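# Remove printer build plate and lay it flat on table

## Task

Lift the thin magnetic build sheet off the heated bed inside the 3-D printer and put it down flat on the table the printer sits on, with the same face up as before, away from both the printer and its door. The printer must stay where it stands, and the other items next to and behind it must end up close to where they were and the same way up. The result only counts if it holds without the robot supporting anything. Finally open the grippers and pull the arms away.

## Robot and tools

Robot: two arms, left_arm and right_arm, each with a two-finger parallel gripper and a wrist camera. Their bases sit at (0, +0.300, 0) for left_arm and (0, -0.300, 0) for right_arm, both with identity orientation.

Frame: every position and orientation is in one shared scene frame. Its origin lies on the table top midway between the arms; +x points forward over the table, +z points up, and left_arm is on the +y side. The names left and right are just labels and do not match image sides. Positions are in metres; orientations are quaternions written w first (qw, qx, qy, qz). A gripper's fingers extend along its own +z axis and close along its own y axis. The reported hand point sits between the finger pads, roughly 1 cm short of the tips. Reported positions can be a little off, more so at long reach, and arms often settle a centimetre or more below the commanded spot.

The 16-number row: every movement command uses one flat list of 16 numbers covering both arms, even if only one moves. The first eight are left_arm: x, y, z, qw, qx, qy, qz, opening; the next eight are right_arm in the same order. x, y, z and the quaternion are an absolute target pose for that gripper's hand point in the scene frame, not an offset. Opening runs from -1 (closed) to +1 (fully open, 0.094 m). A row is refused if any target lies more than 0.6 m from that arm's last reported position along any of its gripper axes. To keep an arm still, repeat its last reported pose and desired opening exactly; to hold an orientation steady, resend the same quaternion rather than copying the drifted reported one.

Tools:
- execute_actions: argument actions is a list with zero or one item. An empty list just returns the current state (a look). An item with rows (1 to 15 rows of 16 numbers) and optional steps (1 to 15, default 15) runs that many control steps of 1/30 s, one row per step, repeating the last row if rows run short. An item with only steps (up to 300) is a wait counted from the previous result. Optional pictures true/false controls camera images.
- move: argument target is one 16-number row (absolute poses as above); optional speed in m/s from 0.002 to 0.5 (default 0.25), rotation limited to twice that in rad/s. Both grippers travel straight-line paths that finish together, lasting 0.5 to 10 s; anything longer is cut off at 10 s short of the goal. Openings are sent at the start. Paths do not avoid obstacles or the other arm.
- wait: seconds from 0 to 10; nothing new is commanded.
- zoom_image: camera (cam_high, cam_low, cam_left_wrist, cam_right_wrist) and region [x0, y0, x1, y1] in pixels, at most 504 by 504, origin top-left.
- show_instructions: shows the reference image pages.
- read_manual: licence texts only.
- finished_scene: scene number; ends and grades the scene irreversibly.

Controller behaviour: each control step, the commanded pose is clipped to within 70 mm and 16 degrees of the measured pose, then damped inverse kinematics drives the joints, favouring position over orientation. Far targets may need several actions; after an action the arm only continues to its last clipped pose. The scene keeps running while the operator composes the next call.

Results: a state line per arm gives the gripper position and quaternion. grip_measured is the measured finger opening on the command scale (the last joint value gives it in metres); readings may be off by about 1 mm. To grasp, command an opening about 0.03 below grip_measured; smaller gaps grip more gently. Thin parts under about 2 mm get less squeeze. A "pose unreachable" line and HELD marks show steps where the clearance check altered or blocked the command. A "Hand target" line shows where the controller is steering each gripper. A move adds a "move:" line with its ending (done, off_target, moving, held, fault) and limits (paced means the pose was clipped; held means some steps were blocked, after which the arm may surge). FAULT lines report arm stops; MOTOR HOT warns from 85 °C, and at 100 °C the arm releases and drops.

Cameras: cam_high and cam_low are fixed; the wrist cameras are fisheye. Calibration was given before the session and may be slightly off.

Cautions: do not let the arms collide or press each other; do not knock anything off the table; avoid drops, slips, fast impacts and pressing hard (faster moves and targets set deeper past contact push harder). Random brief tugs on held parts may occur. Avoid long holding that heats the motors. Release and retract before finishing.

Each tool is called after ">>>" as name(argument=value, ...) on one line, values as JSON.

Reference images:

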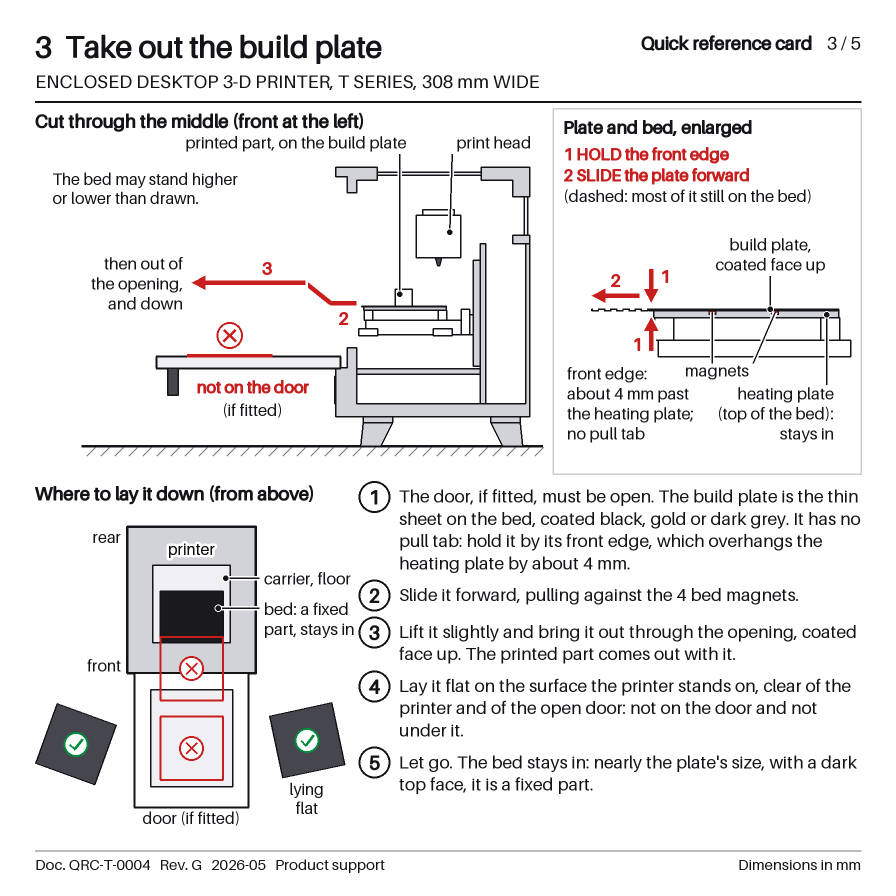

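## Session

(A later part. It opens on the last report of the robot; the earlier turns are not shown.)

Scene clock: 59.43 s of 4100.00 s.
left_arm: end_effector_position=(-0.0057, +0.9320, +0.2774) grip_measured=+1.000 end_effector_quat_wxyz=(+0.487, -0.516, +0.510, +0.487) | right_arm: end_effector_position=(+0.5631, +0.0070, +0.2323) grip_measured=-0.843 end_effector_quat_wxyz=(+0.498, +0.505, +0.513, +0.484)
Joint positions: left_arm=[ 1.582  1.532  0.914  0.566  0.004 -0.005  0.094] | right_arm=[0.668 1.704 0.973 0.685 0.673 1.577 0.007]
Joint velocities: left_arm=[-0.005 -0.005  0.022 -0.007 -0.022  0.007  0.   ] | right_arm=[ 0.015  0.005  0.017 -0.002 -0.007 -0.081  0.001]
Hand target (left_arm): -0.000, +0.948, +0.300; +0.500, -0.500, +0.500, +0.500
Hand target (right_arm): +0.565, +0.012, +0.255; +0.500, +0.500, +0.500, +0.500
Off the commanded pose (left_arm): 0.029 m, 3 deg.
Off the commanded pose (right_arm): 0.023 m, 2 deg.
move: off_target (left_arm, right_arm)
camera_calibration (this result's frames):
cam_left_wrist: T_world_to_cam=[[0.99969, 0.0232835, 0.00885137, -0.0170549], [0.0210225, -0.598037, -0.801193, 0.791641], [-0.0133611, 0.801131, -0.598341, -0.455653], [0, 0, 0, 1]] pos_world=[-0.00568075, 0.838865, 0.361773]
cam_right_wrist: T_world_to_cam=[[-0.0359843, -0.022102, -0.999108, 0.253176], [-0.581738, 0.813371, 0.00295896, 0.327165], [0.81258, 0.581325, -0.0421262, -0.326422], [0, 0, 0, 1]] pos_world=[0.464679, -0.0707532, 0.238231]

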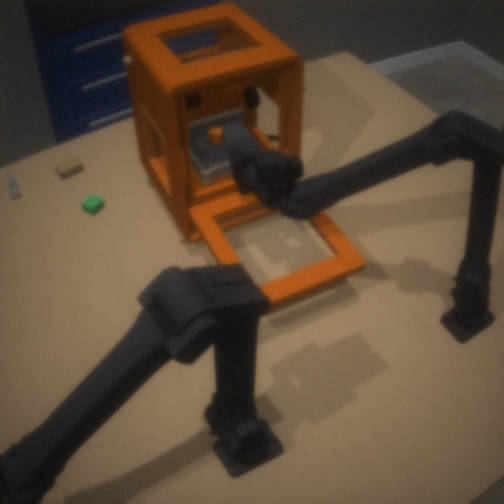

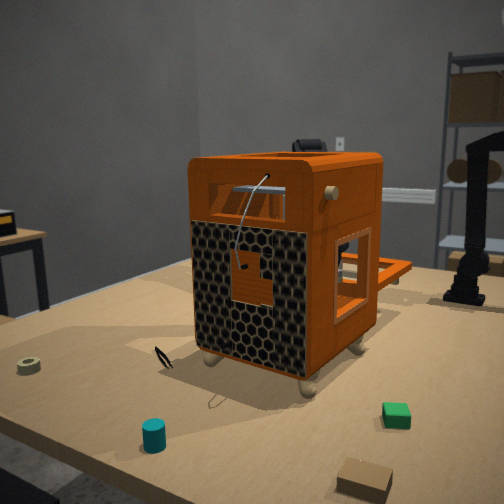

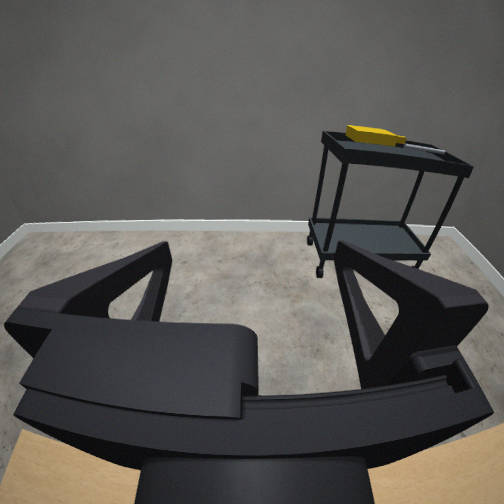

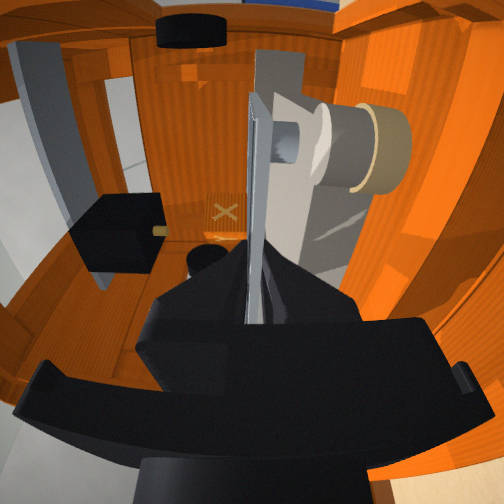

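>>> move(target=[0.0,0.95,0.3,0.5,-0.5,0.5,0.5,1,0.615,0.012,0.255,0.5,0.5,0.5,0.5,-0.78], speed=0.03)

>>> zoom_image(camera="cam_right_wrist", region=[200, 190, 310, 330])

>>> zoom_image(camera="cam_high", region=[170, 90, 300, 220])

Scene clock: 70.17 s of 4100.00 s.
left_arm: end_effector_position=(-0.0057, +0.9320, +0.2774) grip_measured=+1.000 end_effector_quat_wxyz=(+0.487, -0.516, +0.510, +0.487) | right_arm: end_effector_position=(+0.5967, +0.0106, +0.2345) grip_measured=-0.781 end_effector_quat_wxyz=(+0.494, +0.501, +0.514, +0.491)
Joint positions: left_arm=[ 1.582  1.532  0.914  0.566  0.004 -0.005  0.094] | right_arm=[0.629 1.76  1.057 0.665 0.619 1.577 0.01 ]
Joint velocities: left_arm=[ 0.005 -0.005  0.022 -0.012 -0.037 -0.066  0.   ] | right_arm=[-0.015  0.005 -0.002  0.002  0.007 -0.081  0.001]
Hand target (left_arm): -0.000, +0.948, +0.300; +0.500, -0.500, +0.500, +0.500
Hand target (right_arm): +0.613, +0.012, +0.255; +0.500, +0.500, +0.500, +0.500
Off the commanded pose (left_arm): 0.029 m, 3 deg.
Off the commanded pose (right_arm): 0.028 m, 2 deg.
After step 90, 5.60 s passed at rest.
move: off_target (left_arm, right_arm)
camera_calibration (this result's frames):
cam_left_wrist: T_world_to_cam=[[0.99969, 0.0232835, 0.00885137, -0.0170549], [0.0210225, -0.598037, -0.801193, 0.791641], [-0.0133611, 0.801131, -0.598341, -0.455653], [0, 0, 0, 1]] pos_world=[-0.00568075, 0.838865, 0.361773]
cam_right_wrist: T_world_to_cam=[[-0.030663, -0.0156229, -0.999408, 0.253445], [-0.594055, 0.804404, 0.00565177, 0.350578], [0.80384, 0.593877, -0.0339463, -0.352611], [0, 0, 0, 1]] pos_world=[0.499477, -0.0686395, 0.239343]

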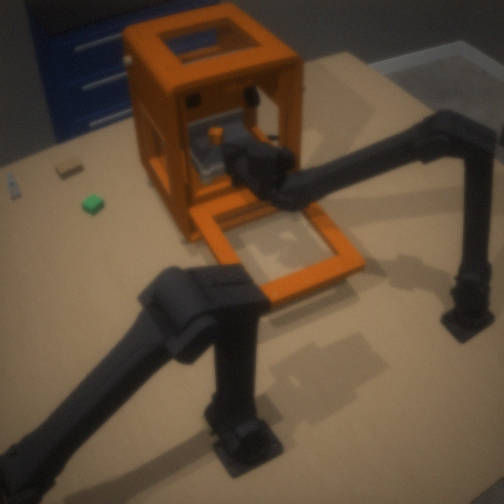

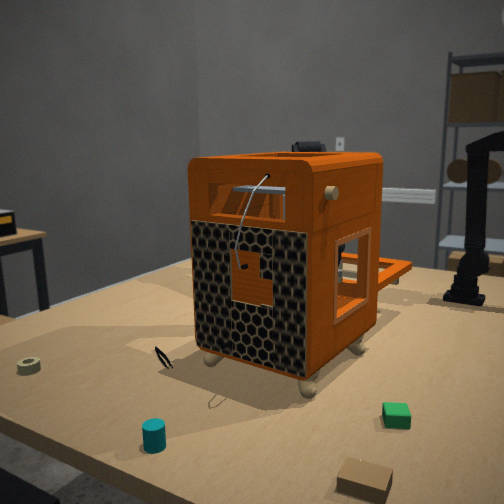

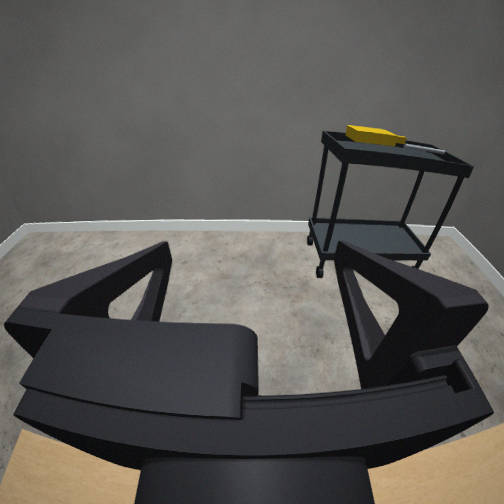

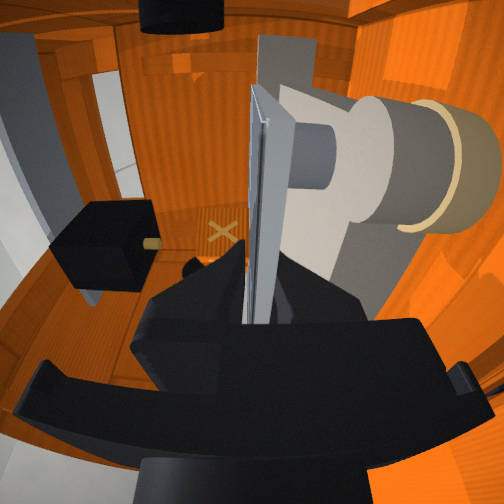

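Region (200, 190, 310, 330) of cam_right_wrist's 504x504 image, scaled by 3.600, with more detail than that image has; it fills the left 396 columns of this view, and the rest is white.

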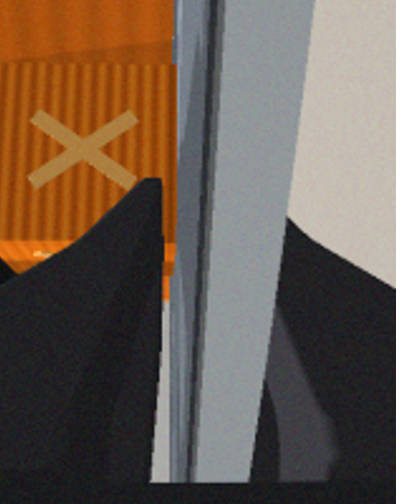

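Region (170, 90, 300, 220) of cam_high's 504x504 image, scaled by 3.877, with more detail than that image has.

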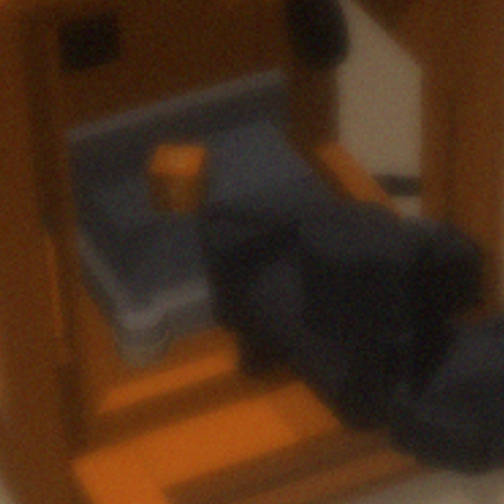

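>>> move(target=[0.0,0.95,0.3,0.5,-0.5,0.5,0.5,1,0.565,0.012,0.257,0.5,0.5,0.5,0.5,-0.7], speed=0.04)

>>> move(target=[0.0,0.95,0.3,0.5,-0.5,0.5,0.5,1,0.57,0.012,0.263,0.5,0.5,0.5,0.5,-0.86], speed=0.03)

>>> zoom_image(camera="cam_right_wrist", region=[200, 190, 310, 330])

Scene clock: 77.40 s of 4100.00 s.
left_arm: end_effector_position=(-0.0057, +0.9320, +0.2774) grip_measured=+1.000 end_effector_quat_wxyz=(+0.487, -0.516, +0.510, +0.487) | right_arm: end_effector_position=(+0.5702, +0.0051, +0.2362) grip_measured=-0.701 end_effector_quat_wxyz=(+0.499, +0.506, +0.512, +0.482)
Joint positions: left_arm=[ 1.582  1.532  0.914  0.566  0.004 -0.005  0.094] | right_arm=[0.657 1.706 0.992 0.666 0.668 1.578 0.014]
Joint velocities: left_arm=[-0.015 -0.005 -0.012 -0.007  0.022  0.022  0.   ] | right_arm=[-0.005 -0.005  0.022  0.012 -0.066 -0.007 -0.   ]
Hand target (left_arm): -0.000, +0.948, +0.300; +0.500, -0.500, +0.500, +0.500
Hand target (right_arm): +0.565, +0.012, +0.257; +0.500, +0.500, +0.500, +0.500
Off the commanded pose (left_arm): 0.029 m, 3 deg.
Off the commanded pose (right_arm): 0.023 m, 3 deg.
After step 90, 3.00 s passed at rest.
move: off_target (left_arm, right_arm)
camera_calibration (this result's frames):
cam_left_wrist: T_world_to_cam=[[0.99969, 0.0232835, 0.00885137, -0.0170549], [0.0210225, -0.598037, -0.801193, 0.791641], [-0.0133611, 0.801131, -0.598341, -0.455653], [0, 0, 0, 1]] pos_world=[-0.00568075, 0.838865, 0.361773]
cam_right_wrist: T_world_to_cam=[[-0.0380432, -0.022365, -0.999026, 0.258429], [-0.577352, 0.816487, 0.00370719, 0.330139], [0.815609, 0.576931, -0.0439743, -0.332284], [0, 0, 0, 1]] pos_world=[0.471451, -0.0720697, 0.242342]

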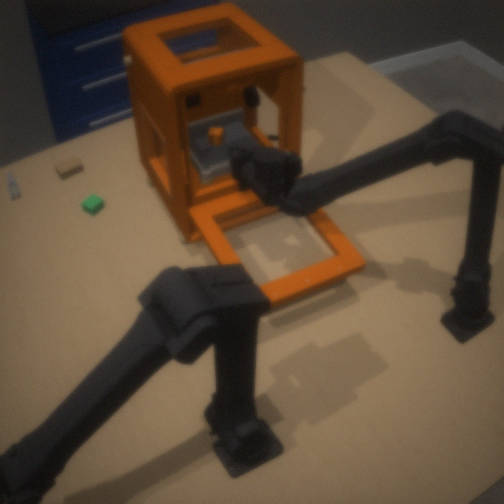

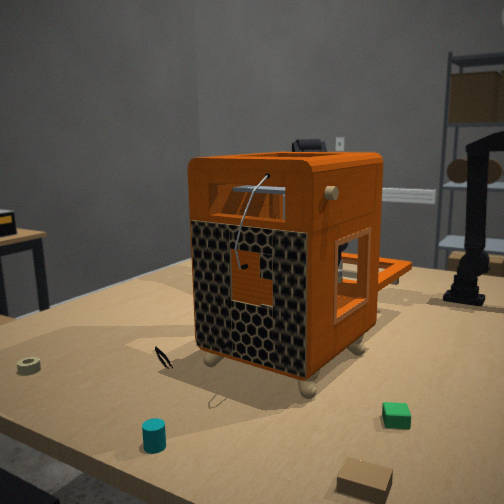

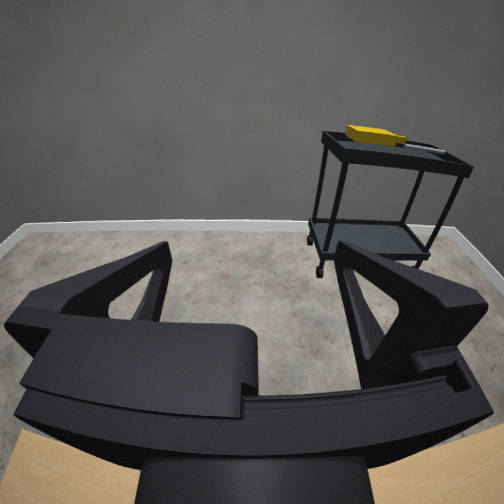

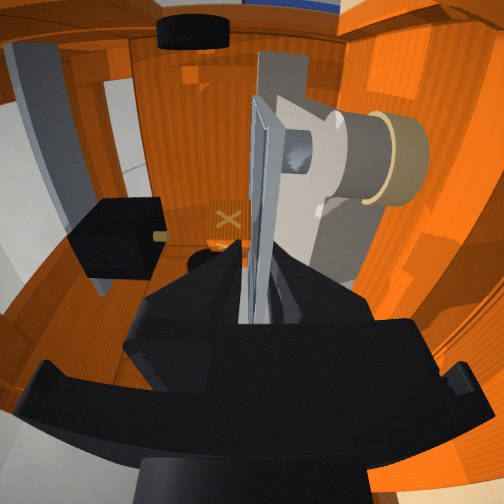

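Scene clock: 78.60 s of 4100.00 s.
left_arm: end_effector_position=(-0.0057, +0.9320, +0.2774) grip_measured=+1.000 end_effector_quat_wxyz=(+0.487, -0.516, +0.510, +0.487) | right_arm: end_effector_position=(+0.5697, +0.0051, +0.2329) grip_measured=-0.849 end_effector_quat_wxyz=(+0.494, +0.510, +0.511, +0.484)
Joint positions: left_arm=[ 1.582  1.532  0.914  0.566  0.004 -0.005  0.094] | right_arm=[0.657 1.709 0.989 0.667 0.666 1.593 0.007]
Joint velocities: left_arm=[-0.005 -0.024  0.017 -0.012 -0.007 -0.066  0.   ] | right_arm=[ 0.015  0.015 -0.012 -0.007  0.007 -0.007 -0.001]
Hand target (left_arm): -0.000, +0.948, +0.300; +0.500, -0.500, +0.500, +0.500
Hand target (right_arm): +0.570, +0.012, +0.263; +0.500, +0.500, +0.500, +0.500
Off the commanded pose (left_arm): 0.029 m, 3 deg.
Off the commanded pose (right_arm): 0.031 m, 3 deg.
move: off_target (left_arm, right_arm)
camera_calibration (this result's frames):
cam_left_wrist: T_world_to_cam=[[0.99969, 0.0232835, 0.00885137, -0.0170549], [0.0210225, -0.598037, -0.801193, 0.791641], [-0.0133611, 0.801131, -0.598341, -0.455653], [0, 0, 0, 1]] pos_world=[-0.00568075, 0.838865, 0.361773]
cam_right_wrist: T_world_to_cam=[[-0.0424522, -0.0102203, -0.999046, 0.257588], [-0.578353, 0.815625, 0.0162318, 0.327568], [0.814681, 0.57849, -0.040536, -0.332284], [0, 0, 0, 1]] pos_world=[0.471091, -0.0723173, 0.238556]

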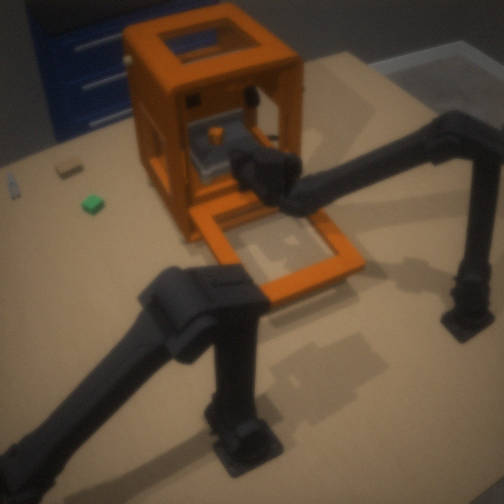

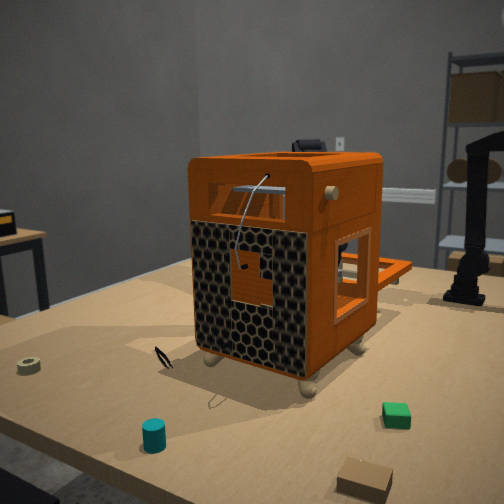

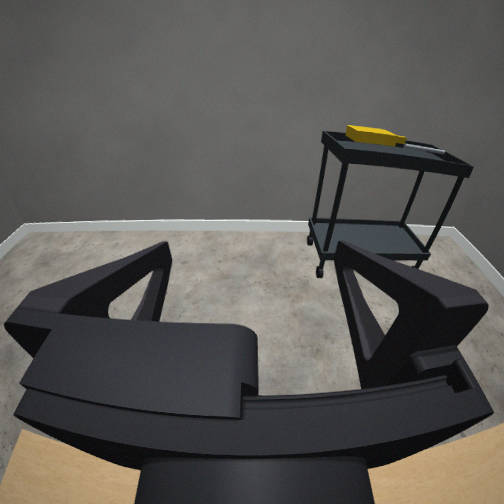

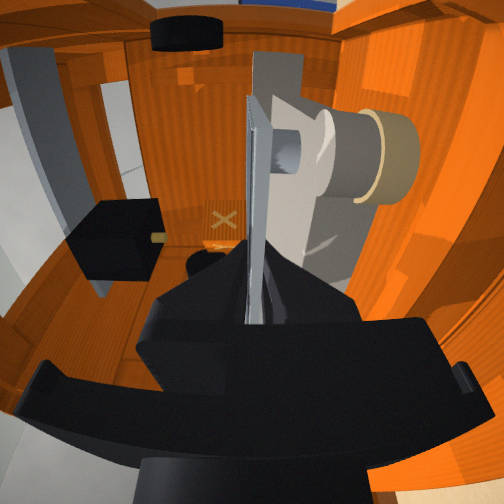

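Region (200, 190, 310, 330) of cam_right_wrist's 504x504 image, scaled by 3.600, with more detail than that image has; it fills the left 396 columns of this view, and the rest is white.

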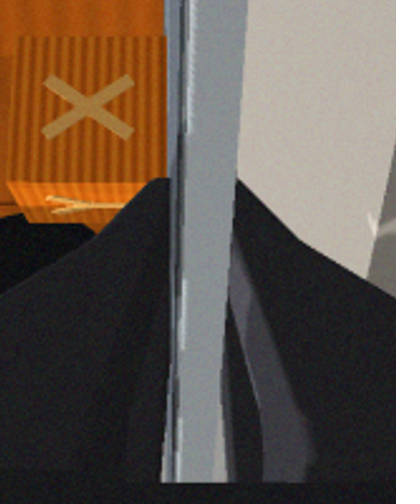

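>>> move(target=[0.0,0.95,0.3,0.5,-0.5,0.5,0.5,1,0.57,0.005,0.25,0.5,0.5,0.5,0.5,-0.6], speed=0.04)

>>> move(target=[0.0,0.95,0.3,0.5,-0.5,0.5,0.5,1,0.51,0.005,0.255,0.5,0.5,0.5,0.5,-0.6], speed=0.04)

>>> zoom_image(camera="cam_right_wrist", region=[180, 120, 330, 330])

>>> zoom_image(camera="cam_high", region=[170, 90, 320, 240])

Scene clock: 84.37 s of 4100.00 s.
left_arm: end_effector_position=(-0.0057, +0.9320, +0.2774) grip_measured=+1.000 end_effector_quat_wxyz=(+0.487, -0.516, +0.510, +0.487) | right_arm: end_effector_position=(+0.5692, +0.0061, +0.2349) grip_measured=-0.602 end_effector_quat_wxyz=(+0.494, +0.506, +0.510, +0.490)
Joint positions: left_arm=[ 1.582  1.532  0.914  0.566  0.004 -0.005  0.094] | right_arm=[0.657 1.709 0.985 0.684 0.657 1.587 0.019]
Joint velocities: left_arm=[-0.015 -0.005  0.012 -0.007  0.022 -0.022  0.   ] | right_arm=[-0.005 -0.015 -0.012 -0.007 -0.007  0.095 -0.001]
Hand target (left_arm): -0.000, +0.948, +0.300; +0.500, -0.500, +0.500, +0.500
Hand target (right_arm): +0.570, +0.005, +0.250; +0.500, +0.500, +0.500, +0.500
Off the commanded pose (left_arm): 0.029 m, 3 deg.
Off the commanded pose (right_arm): 0.015 m, 2 deg.
After step 90, 1.80 s passed at rest.
move: off_target (left_arm, right_arm)
camera_calibration (this result's frames):
cam_left_wrist: T_world_to_cam=[[0.99969, 0.0232835, 0.00885137, -0.0170549], [0.0210225, -0.598037, -0.801193, 0.791641], [-0.0133611, 0.801131, -0.598341, -0.455653], [0, 0, 0, 1]] pos_world=[-0.00568075, 0.838865, 0.361773]
cam_right_wrist: T_world_to_cam=[[-0.0314767, -0.00808816, -0.999472, 0.253343], [-0.585517, 0.810573, 0.0118804, 0.331523], [0.810049, 0.585581, -0.0302499, -0.332141], [0, 0, 0, 1]] pos_world=[0.471138, -0.072179, 0.239223]

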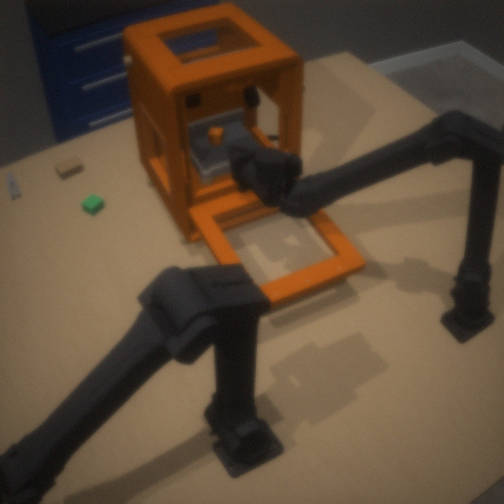

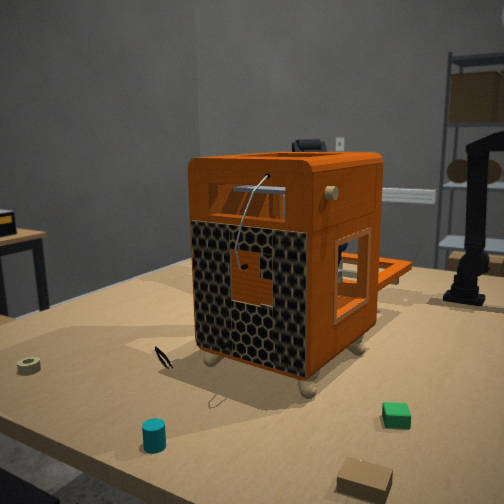

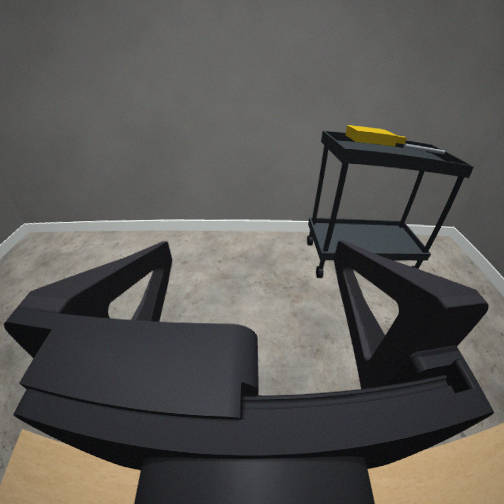

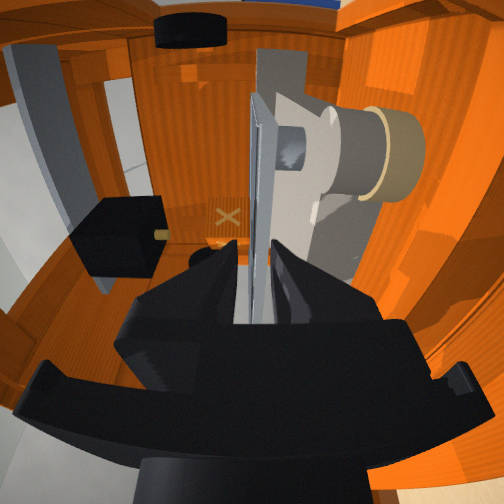

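Scene clock: 86.27 s of 4100.00 s.
left_arm: end_effector_position=(-0.0057, +0.9320, +0.2774) grip_measured=+1.000 end_effector_quat_wxyz=(+0.487, -0.516, +0.510, +0.487) | right_arm: end_effector_position=(+0.5139, +0.0001, +0.2407) grip_measured=-0.601 end_effector_quat_wxyz=(+0.498, +0.506, +0.508, +0.488)
Joint positions: left_arm=[ 1.582  1.532  0.914  0.566  0.004 -0.005  0.094] | right_arm=[0.723 1.6   0.856 0.706 0.73  1.584 0.019]
Joint velocities: left_arm=[-0.015 -0.005  0.007 -0.002  0.066 -0.022  0.   ] | right_arm=[-0.015  0.005  0.002  0.007  0.037 -0.037 -0.   ]
Hand target (left_arm): -0.000, +0.948, +0.300; +0.500, -0.500, +0.500, +0.500
Hand target (right_arm): +0.510, +0.004, +0.255; +0.500, +0.500, +0.500, +0.500
Off the commanded pose (left_arm): 0.029 m, 3 deg.
Off the commanded pose (right_arm): 0.016 m, 2 deg.
move: off_target (left_arm, right_arm)
camera_calibration (this result's frames):
cam_left_wrist: T_world_to_cam=[[0.99969, 0.0232835, 0.00885137, -0.0170549], [0.0210225, -0.598037, -0.801193, 0.791641], [-0.0133611, 0.801131, -0.598341, -0.455653], [0, 0, 0, 1]] pos_world=[-0.00568075, 0.838865, 0.361773]
cam_right_wrist: T_world_to_cam=[[-0.0282864, -0.0111269, -0.999538, 0.255732], [-0.579757, 0.814756, 0.00733695, 0.302032], [0.814298, 0.579697, -0.0294974, -0.286053], [0, 0, 0, 1]] pos_world=[0.415271, -0.0774125, 0.24496]

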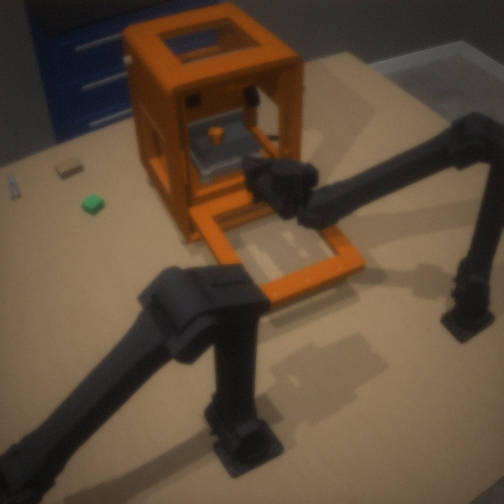

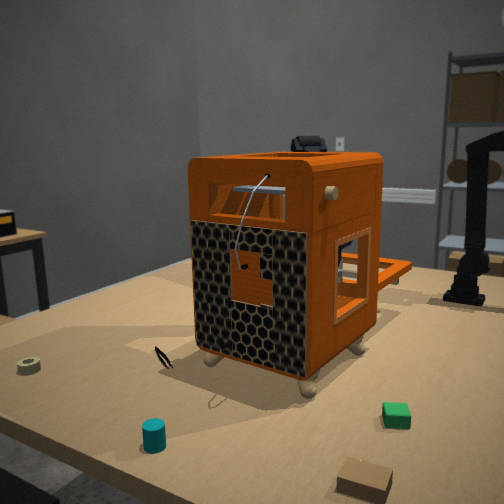

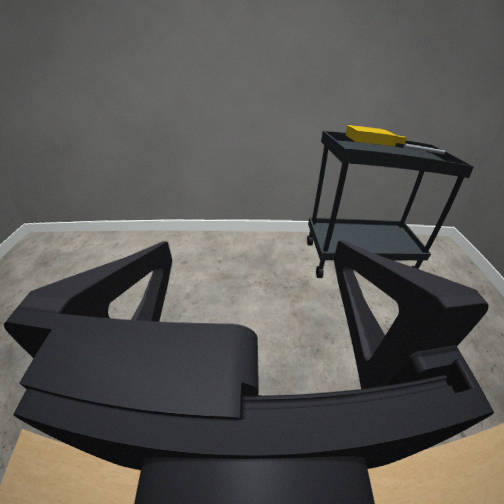

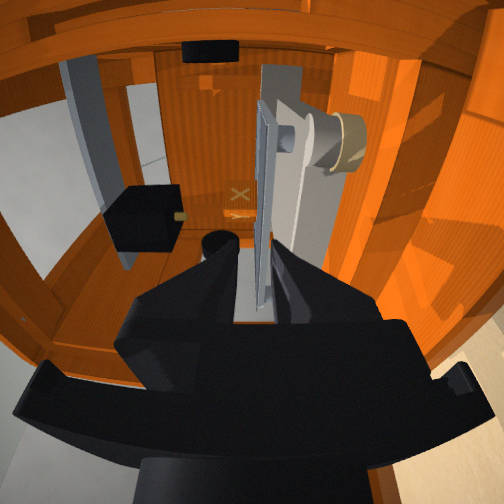

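Region (180, 120, 330, 330) of cam_right_wrist's 504x504 image, scaled by 2.400, with more detail than that image has; it fills the left 360 columns of this view, and the rest is white.

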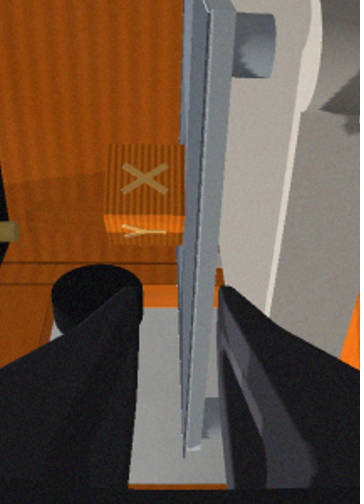

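Region (170, 90, 320, 240) of cam_high's 504x504 image, scaled by 3.360, with more detail than that image has.

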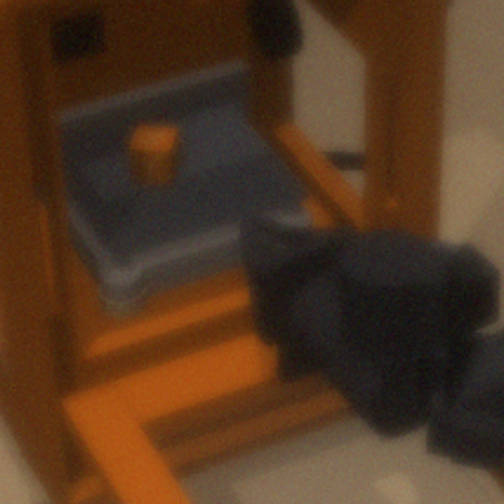

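>>> move(target=[0.0,0.95,0.3,0.5,-0.5,0.5,0.5,1,0.535,0.005,0.264,0.5,0.5,0.5,0.5,-0.86], speed=0.04)

>>> zoom_image(camera="cam_right_wrist", region=[200, 190, 310, 330])

Scene clock: 92.77 s of 4100.00 s.
left_arm: end_effector_position=(-0.0057, +0.9320, +0.2774) grip_measured=+1.000 end_effector_quat_wxyz=(+0.487, -0.516, +0.510, +0.487) | right_arm: end_effector_position=(+0.5209, +0.0015, +0.2471) grip_measured=-0.858 end_effector_quat_wxyz=(+0.494, +0.502, +0.509, +0.495)
Joint positions: left_arm=[ 1.582  1.532  0.914  0.566  0.004 -0.005  0.094] | right_arm=[0.711 1.6   0.873 0.697 0.703 1.584 0.007]
Joint velocities: left_arm=[-0.005 -0.005 -0.007  0.002  0.022  0.007  0.   ] | right_arm=[-0.024 -0.005  0.002 -0.002  0.022 -0.051  0.   ]
Hand target (left_arm): -0.000, +0.948, +0.300; +0.500, -0.500, +0.500, +0.500
Hand target (right_arm): +0.534, +0.005, +0.264; +0.500, +0.500, +0.500, +0.500
Off the commanded pose (left_arm): 0.029 m, 3 deg.
Off the commanded pose (right_arm): 0.022 m, 1 deg.
After step 90, 2.33 s passed at rest.
move: off_target (left_arm, right_arm)
camera_calibration (this result's frames):
cam_left_wrist: T_world_to_cam=[[0.99969, 0.0232835, 0.00885137, -0.0170549], [0.0210225, -0.598037, -0.801193, 0.791641], [-0.0133611, 0.801131, -0.598341, -0.455653], [0, 0, 0, 1]] pos_world=[-0.00568075, 0.838865, 0.361773]
cam_right_wrist: T_world_to_cam=[[-0.0227367, -0.0055566, -0.999726, 0.259478], [-0.59246, 0.805549, 0.00899691, 0.31114], [0.805279, 0.592503, -0.0216076, -0.289666], [0, 0, 0, 1]] pos_world=[0.423499, -0.0775688, 0.250349]

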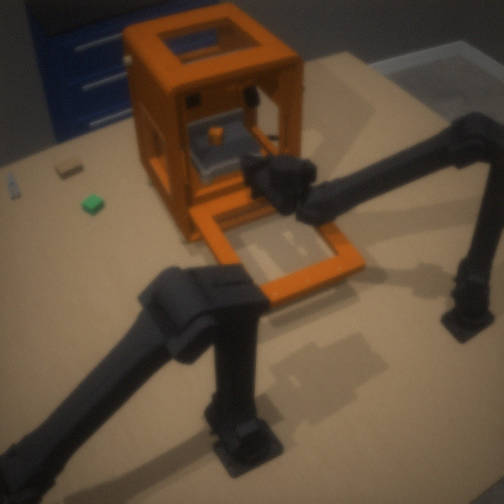

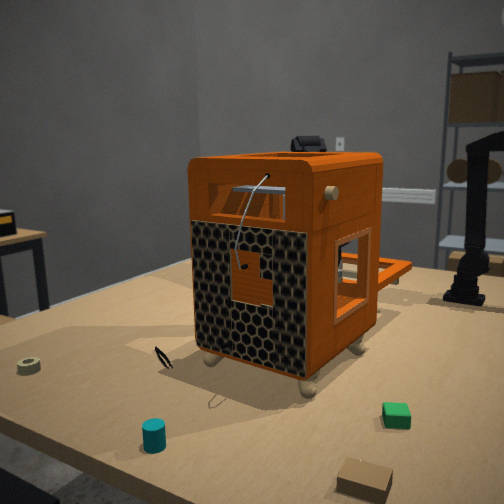

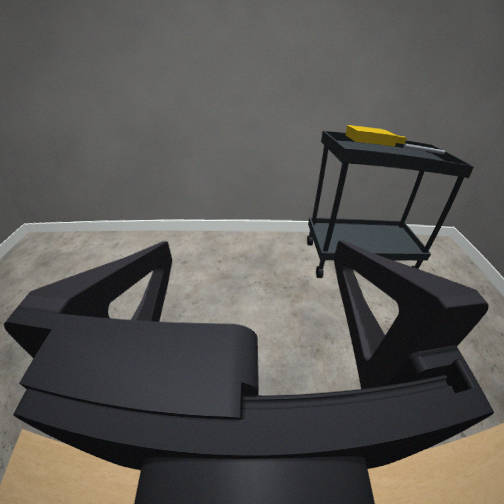

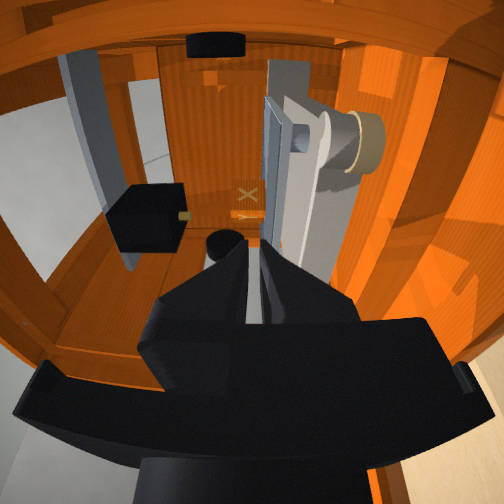

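Region (200, 190, 310, 330) of cam_right_wrist's 504x504 image, scaled by 3.600, with more detail than that image has; it fills the left 396 columns of this view, and the rest is white.

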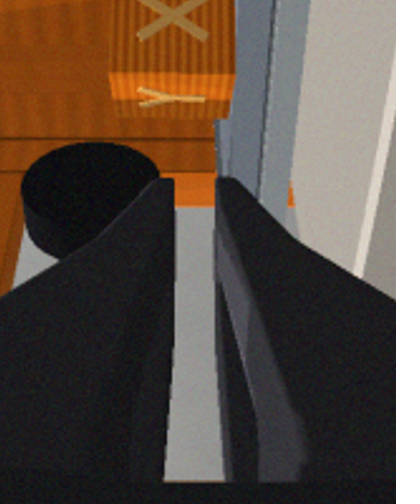

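>>> move(target=[0.0,0.95,0.3,0.5,-0.5,0.5,0.5,1,0.60,0.012,0.25,0.5,0.5,0.5,0.5,-0.78], speed=0.06)

>>> move(target=[0.0,0.95,0.3,0.5,-0.5,0.5,0.5,1,0.63,0.012,0.253,0.5,0.5,0.5,0.5,-0.78], speed=0.03)

>>> zoom_image(camera="cam_right_wrist", region=[200, 190, 310, 330])

Scene clock: 101.60 s of 4100.00 s.
left_arm: end_effector_position=(-0.0057, +0.9320, +0.2774) grip_measured=+1.000 end_effector_quat_wxyz=(+0.487, -0.516, +0.510, +0.487) | right_arm: end_effector_position=(+0.5434, +0.0032, +0.2262) grip_measured=-0.781 end_effector_quat_wxyz=(+0.491, +0.503, +0.520, +0.485)
Joint positions: left_arm=[ 1.582  1.532  0.914  0.566  0.004 -0.005  0.094] | right_arm=[0.682 1.669 0.913 0.696 0.67  1.584 0.01 ]
Joint velocities: left_arm=[-0.005  0.005  0.017  0.002  0.037 -0.037  0.   ] | right_arm=[-0.024 -0.005 -0.002 -0.007 -0.037 -0.11   0.001]
Hand target (left_arm): -0.000, +0.948, +0.300; +0.500, -0.500, +0.500, +0.500
Hand target (right_arm): +0.591, +0.007, +0.251; +0.501, +0.499, +0.500, +0.500
Off the commanded pose (left_arm): 0.029 m, 3 deg.
Off the commanded pose (right_arm): 0.062 m, 3 deg.
After step 90, 4.27 s passed at rest.
move: off_target (left_arm, right_arm)
camera_calibration (this result's frames):
cam_left_wrist: T_world_to_cam=[[0.99969, 0.0232835, 0.00885137, -0.0170549], [0.0210225, -0.598037, -0.801193, 0.791641], [-0.0133611, 0.801131, -0.598341, -0.455653], [0, 0, 0, 1]] pos_world=[-0.00568075, 0.838865, 0.361773]
cam_right_wrist: T_world_to_cam=[[-0.046711, -0.023883, -0.998623, 0.251942], [-0.594988, 0.803688, 0.00860983, 0.32477], [0.802376, 0.594571, -0.0517512, -0.300893], [0, 0, 0, 1]] pos_world=[0.446432, -0.0760942, 0.233227]

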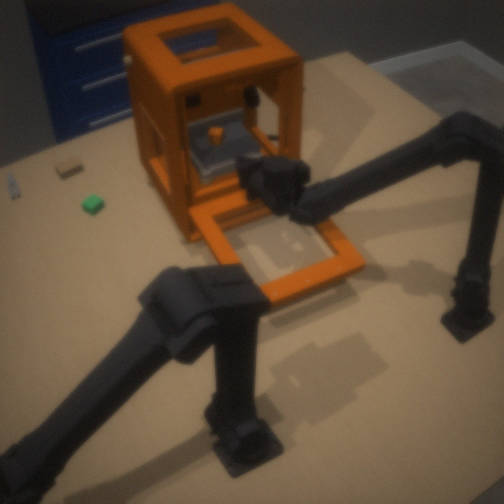

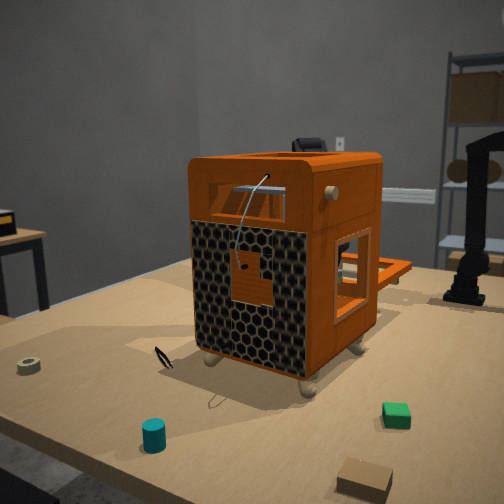

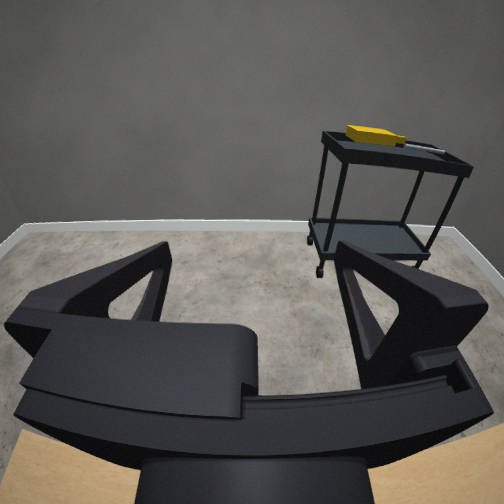

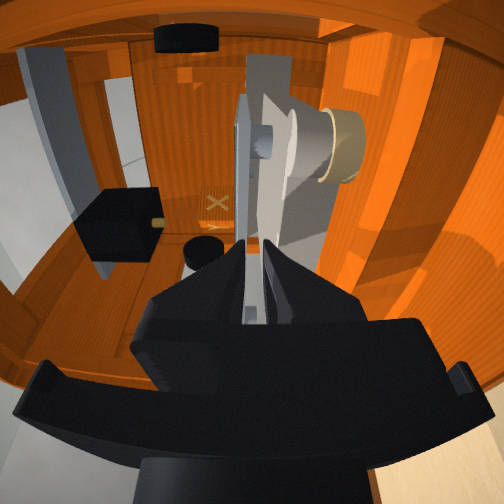

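Scene clock: 104.87 s of 4100.00 s.
left_arm: end_effector_position=(-0.0057, +0.9320, +0.2774) grip_measured=+1.000 end_effector_quat_wxyz=(+0.487, -0.516, +0.510, +0.487) | right_arm: end_effector_position=(+0.5475, +0.0060, +0.2179) grip_measured=-0.781 end_effector_quat_wxyz=(+0.489, +0.498, +0.532, +0.480)
Joint positions: left_arm=[ 1.582  1.532  0.914  0.566  0.004 -0.005  0.094] | right_arm=[0.678 1.686 0.921 0.687 0.652 1.575 0.01 ]
Joint velocities: left_arm=[-0.005  0.005  0.002 -0.007 -0.037 -0.11   0.   ] | right_arm=[ 0.005  0.015 -0.032 -0.002 -0.037 -0.037  0.001]
Hand target (left_arm): -0.000, +0.948, +0.300; +0.500, -0.500, +0.500, +0.500
Hand target (right_arm): +0.602, +0.003, +0.247; +0.501, +0.499, +0.500, +0.500
Off the commanded pose (left_arm): 0.029 m, 3 deg.
Off the commanded pose (right_arm): 0.090 m, 5 deg; position clipped at the last step of the last action.
move: off_target (left_arm, right_arm); limits=paced
camera_calibration (this result's frames):
cam_left_wrist: T_world_to_cam=[[0.99969, 0.0232835, 0.00885137, -0.0170549], [0.0210225, -0.598037, -0.801193, 0.791641], [-0.0133611, 0.801131, -0.598341, -0.455653], [0, 0, 0, 1]] pos_world=[-0.00568075, 0.838865, 0.361773]
cam_right_wrist: T_world_to_cam=[[-0.0607704, -0.0440393, -0.99718, 0.251491], [-0.605952, 0.795499, 0.00179583, 0.332554], [0.793176, 0.604352, -0.0750285, -0.296203], [0, 0, 0, 1]] pos_world=[0.451736, -0.0744598, 0.227961]

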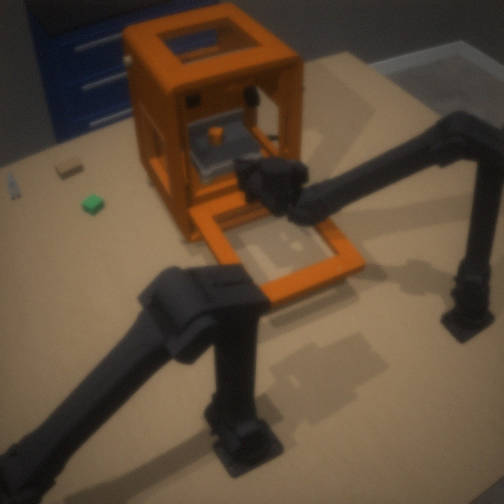

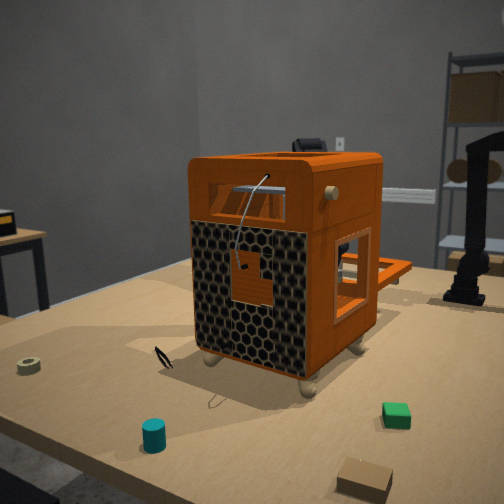

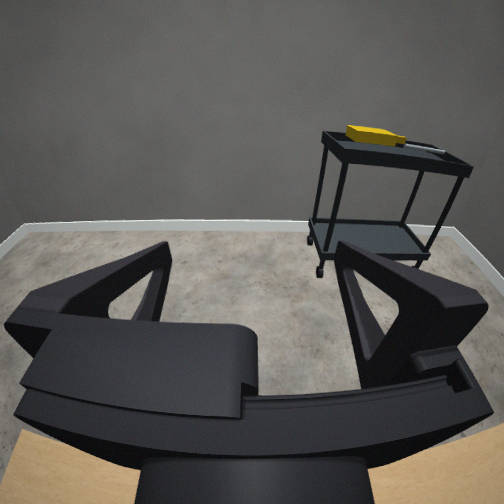

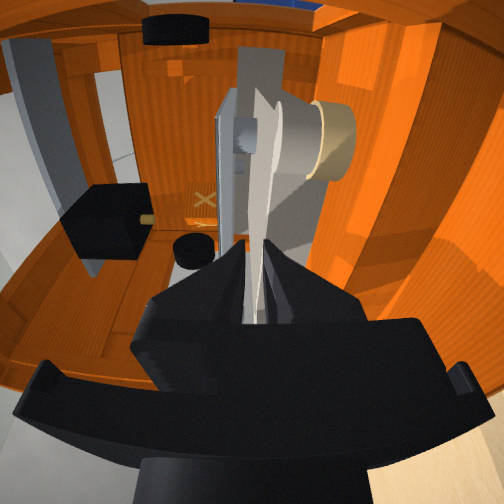

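Region (200, 190, 310, 330) of cam_right_wrist's 504x504 image, scaled by 3.600, with more detail than that image has; it fills the left 396 columns of this view, and the rest is white.

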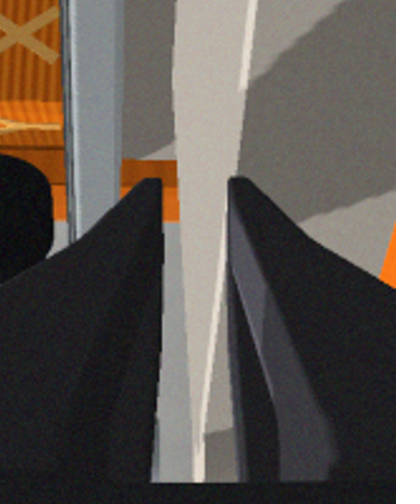

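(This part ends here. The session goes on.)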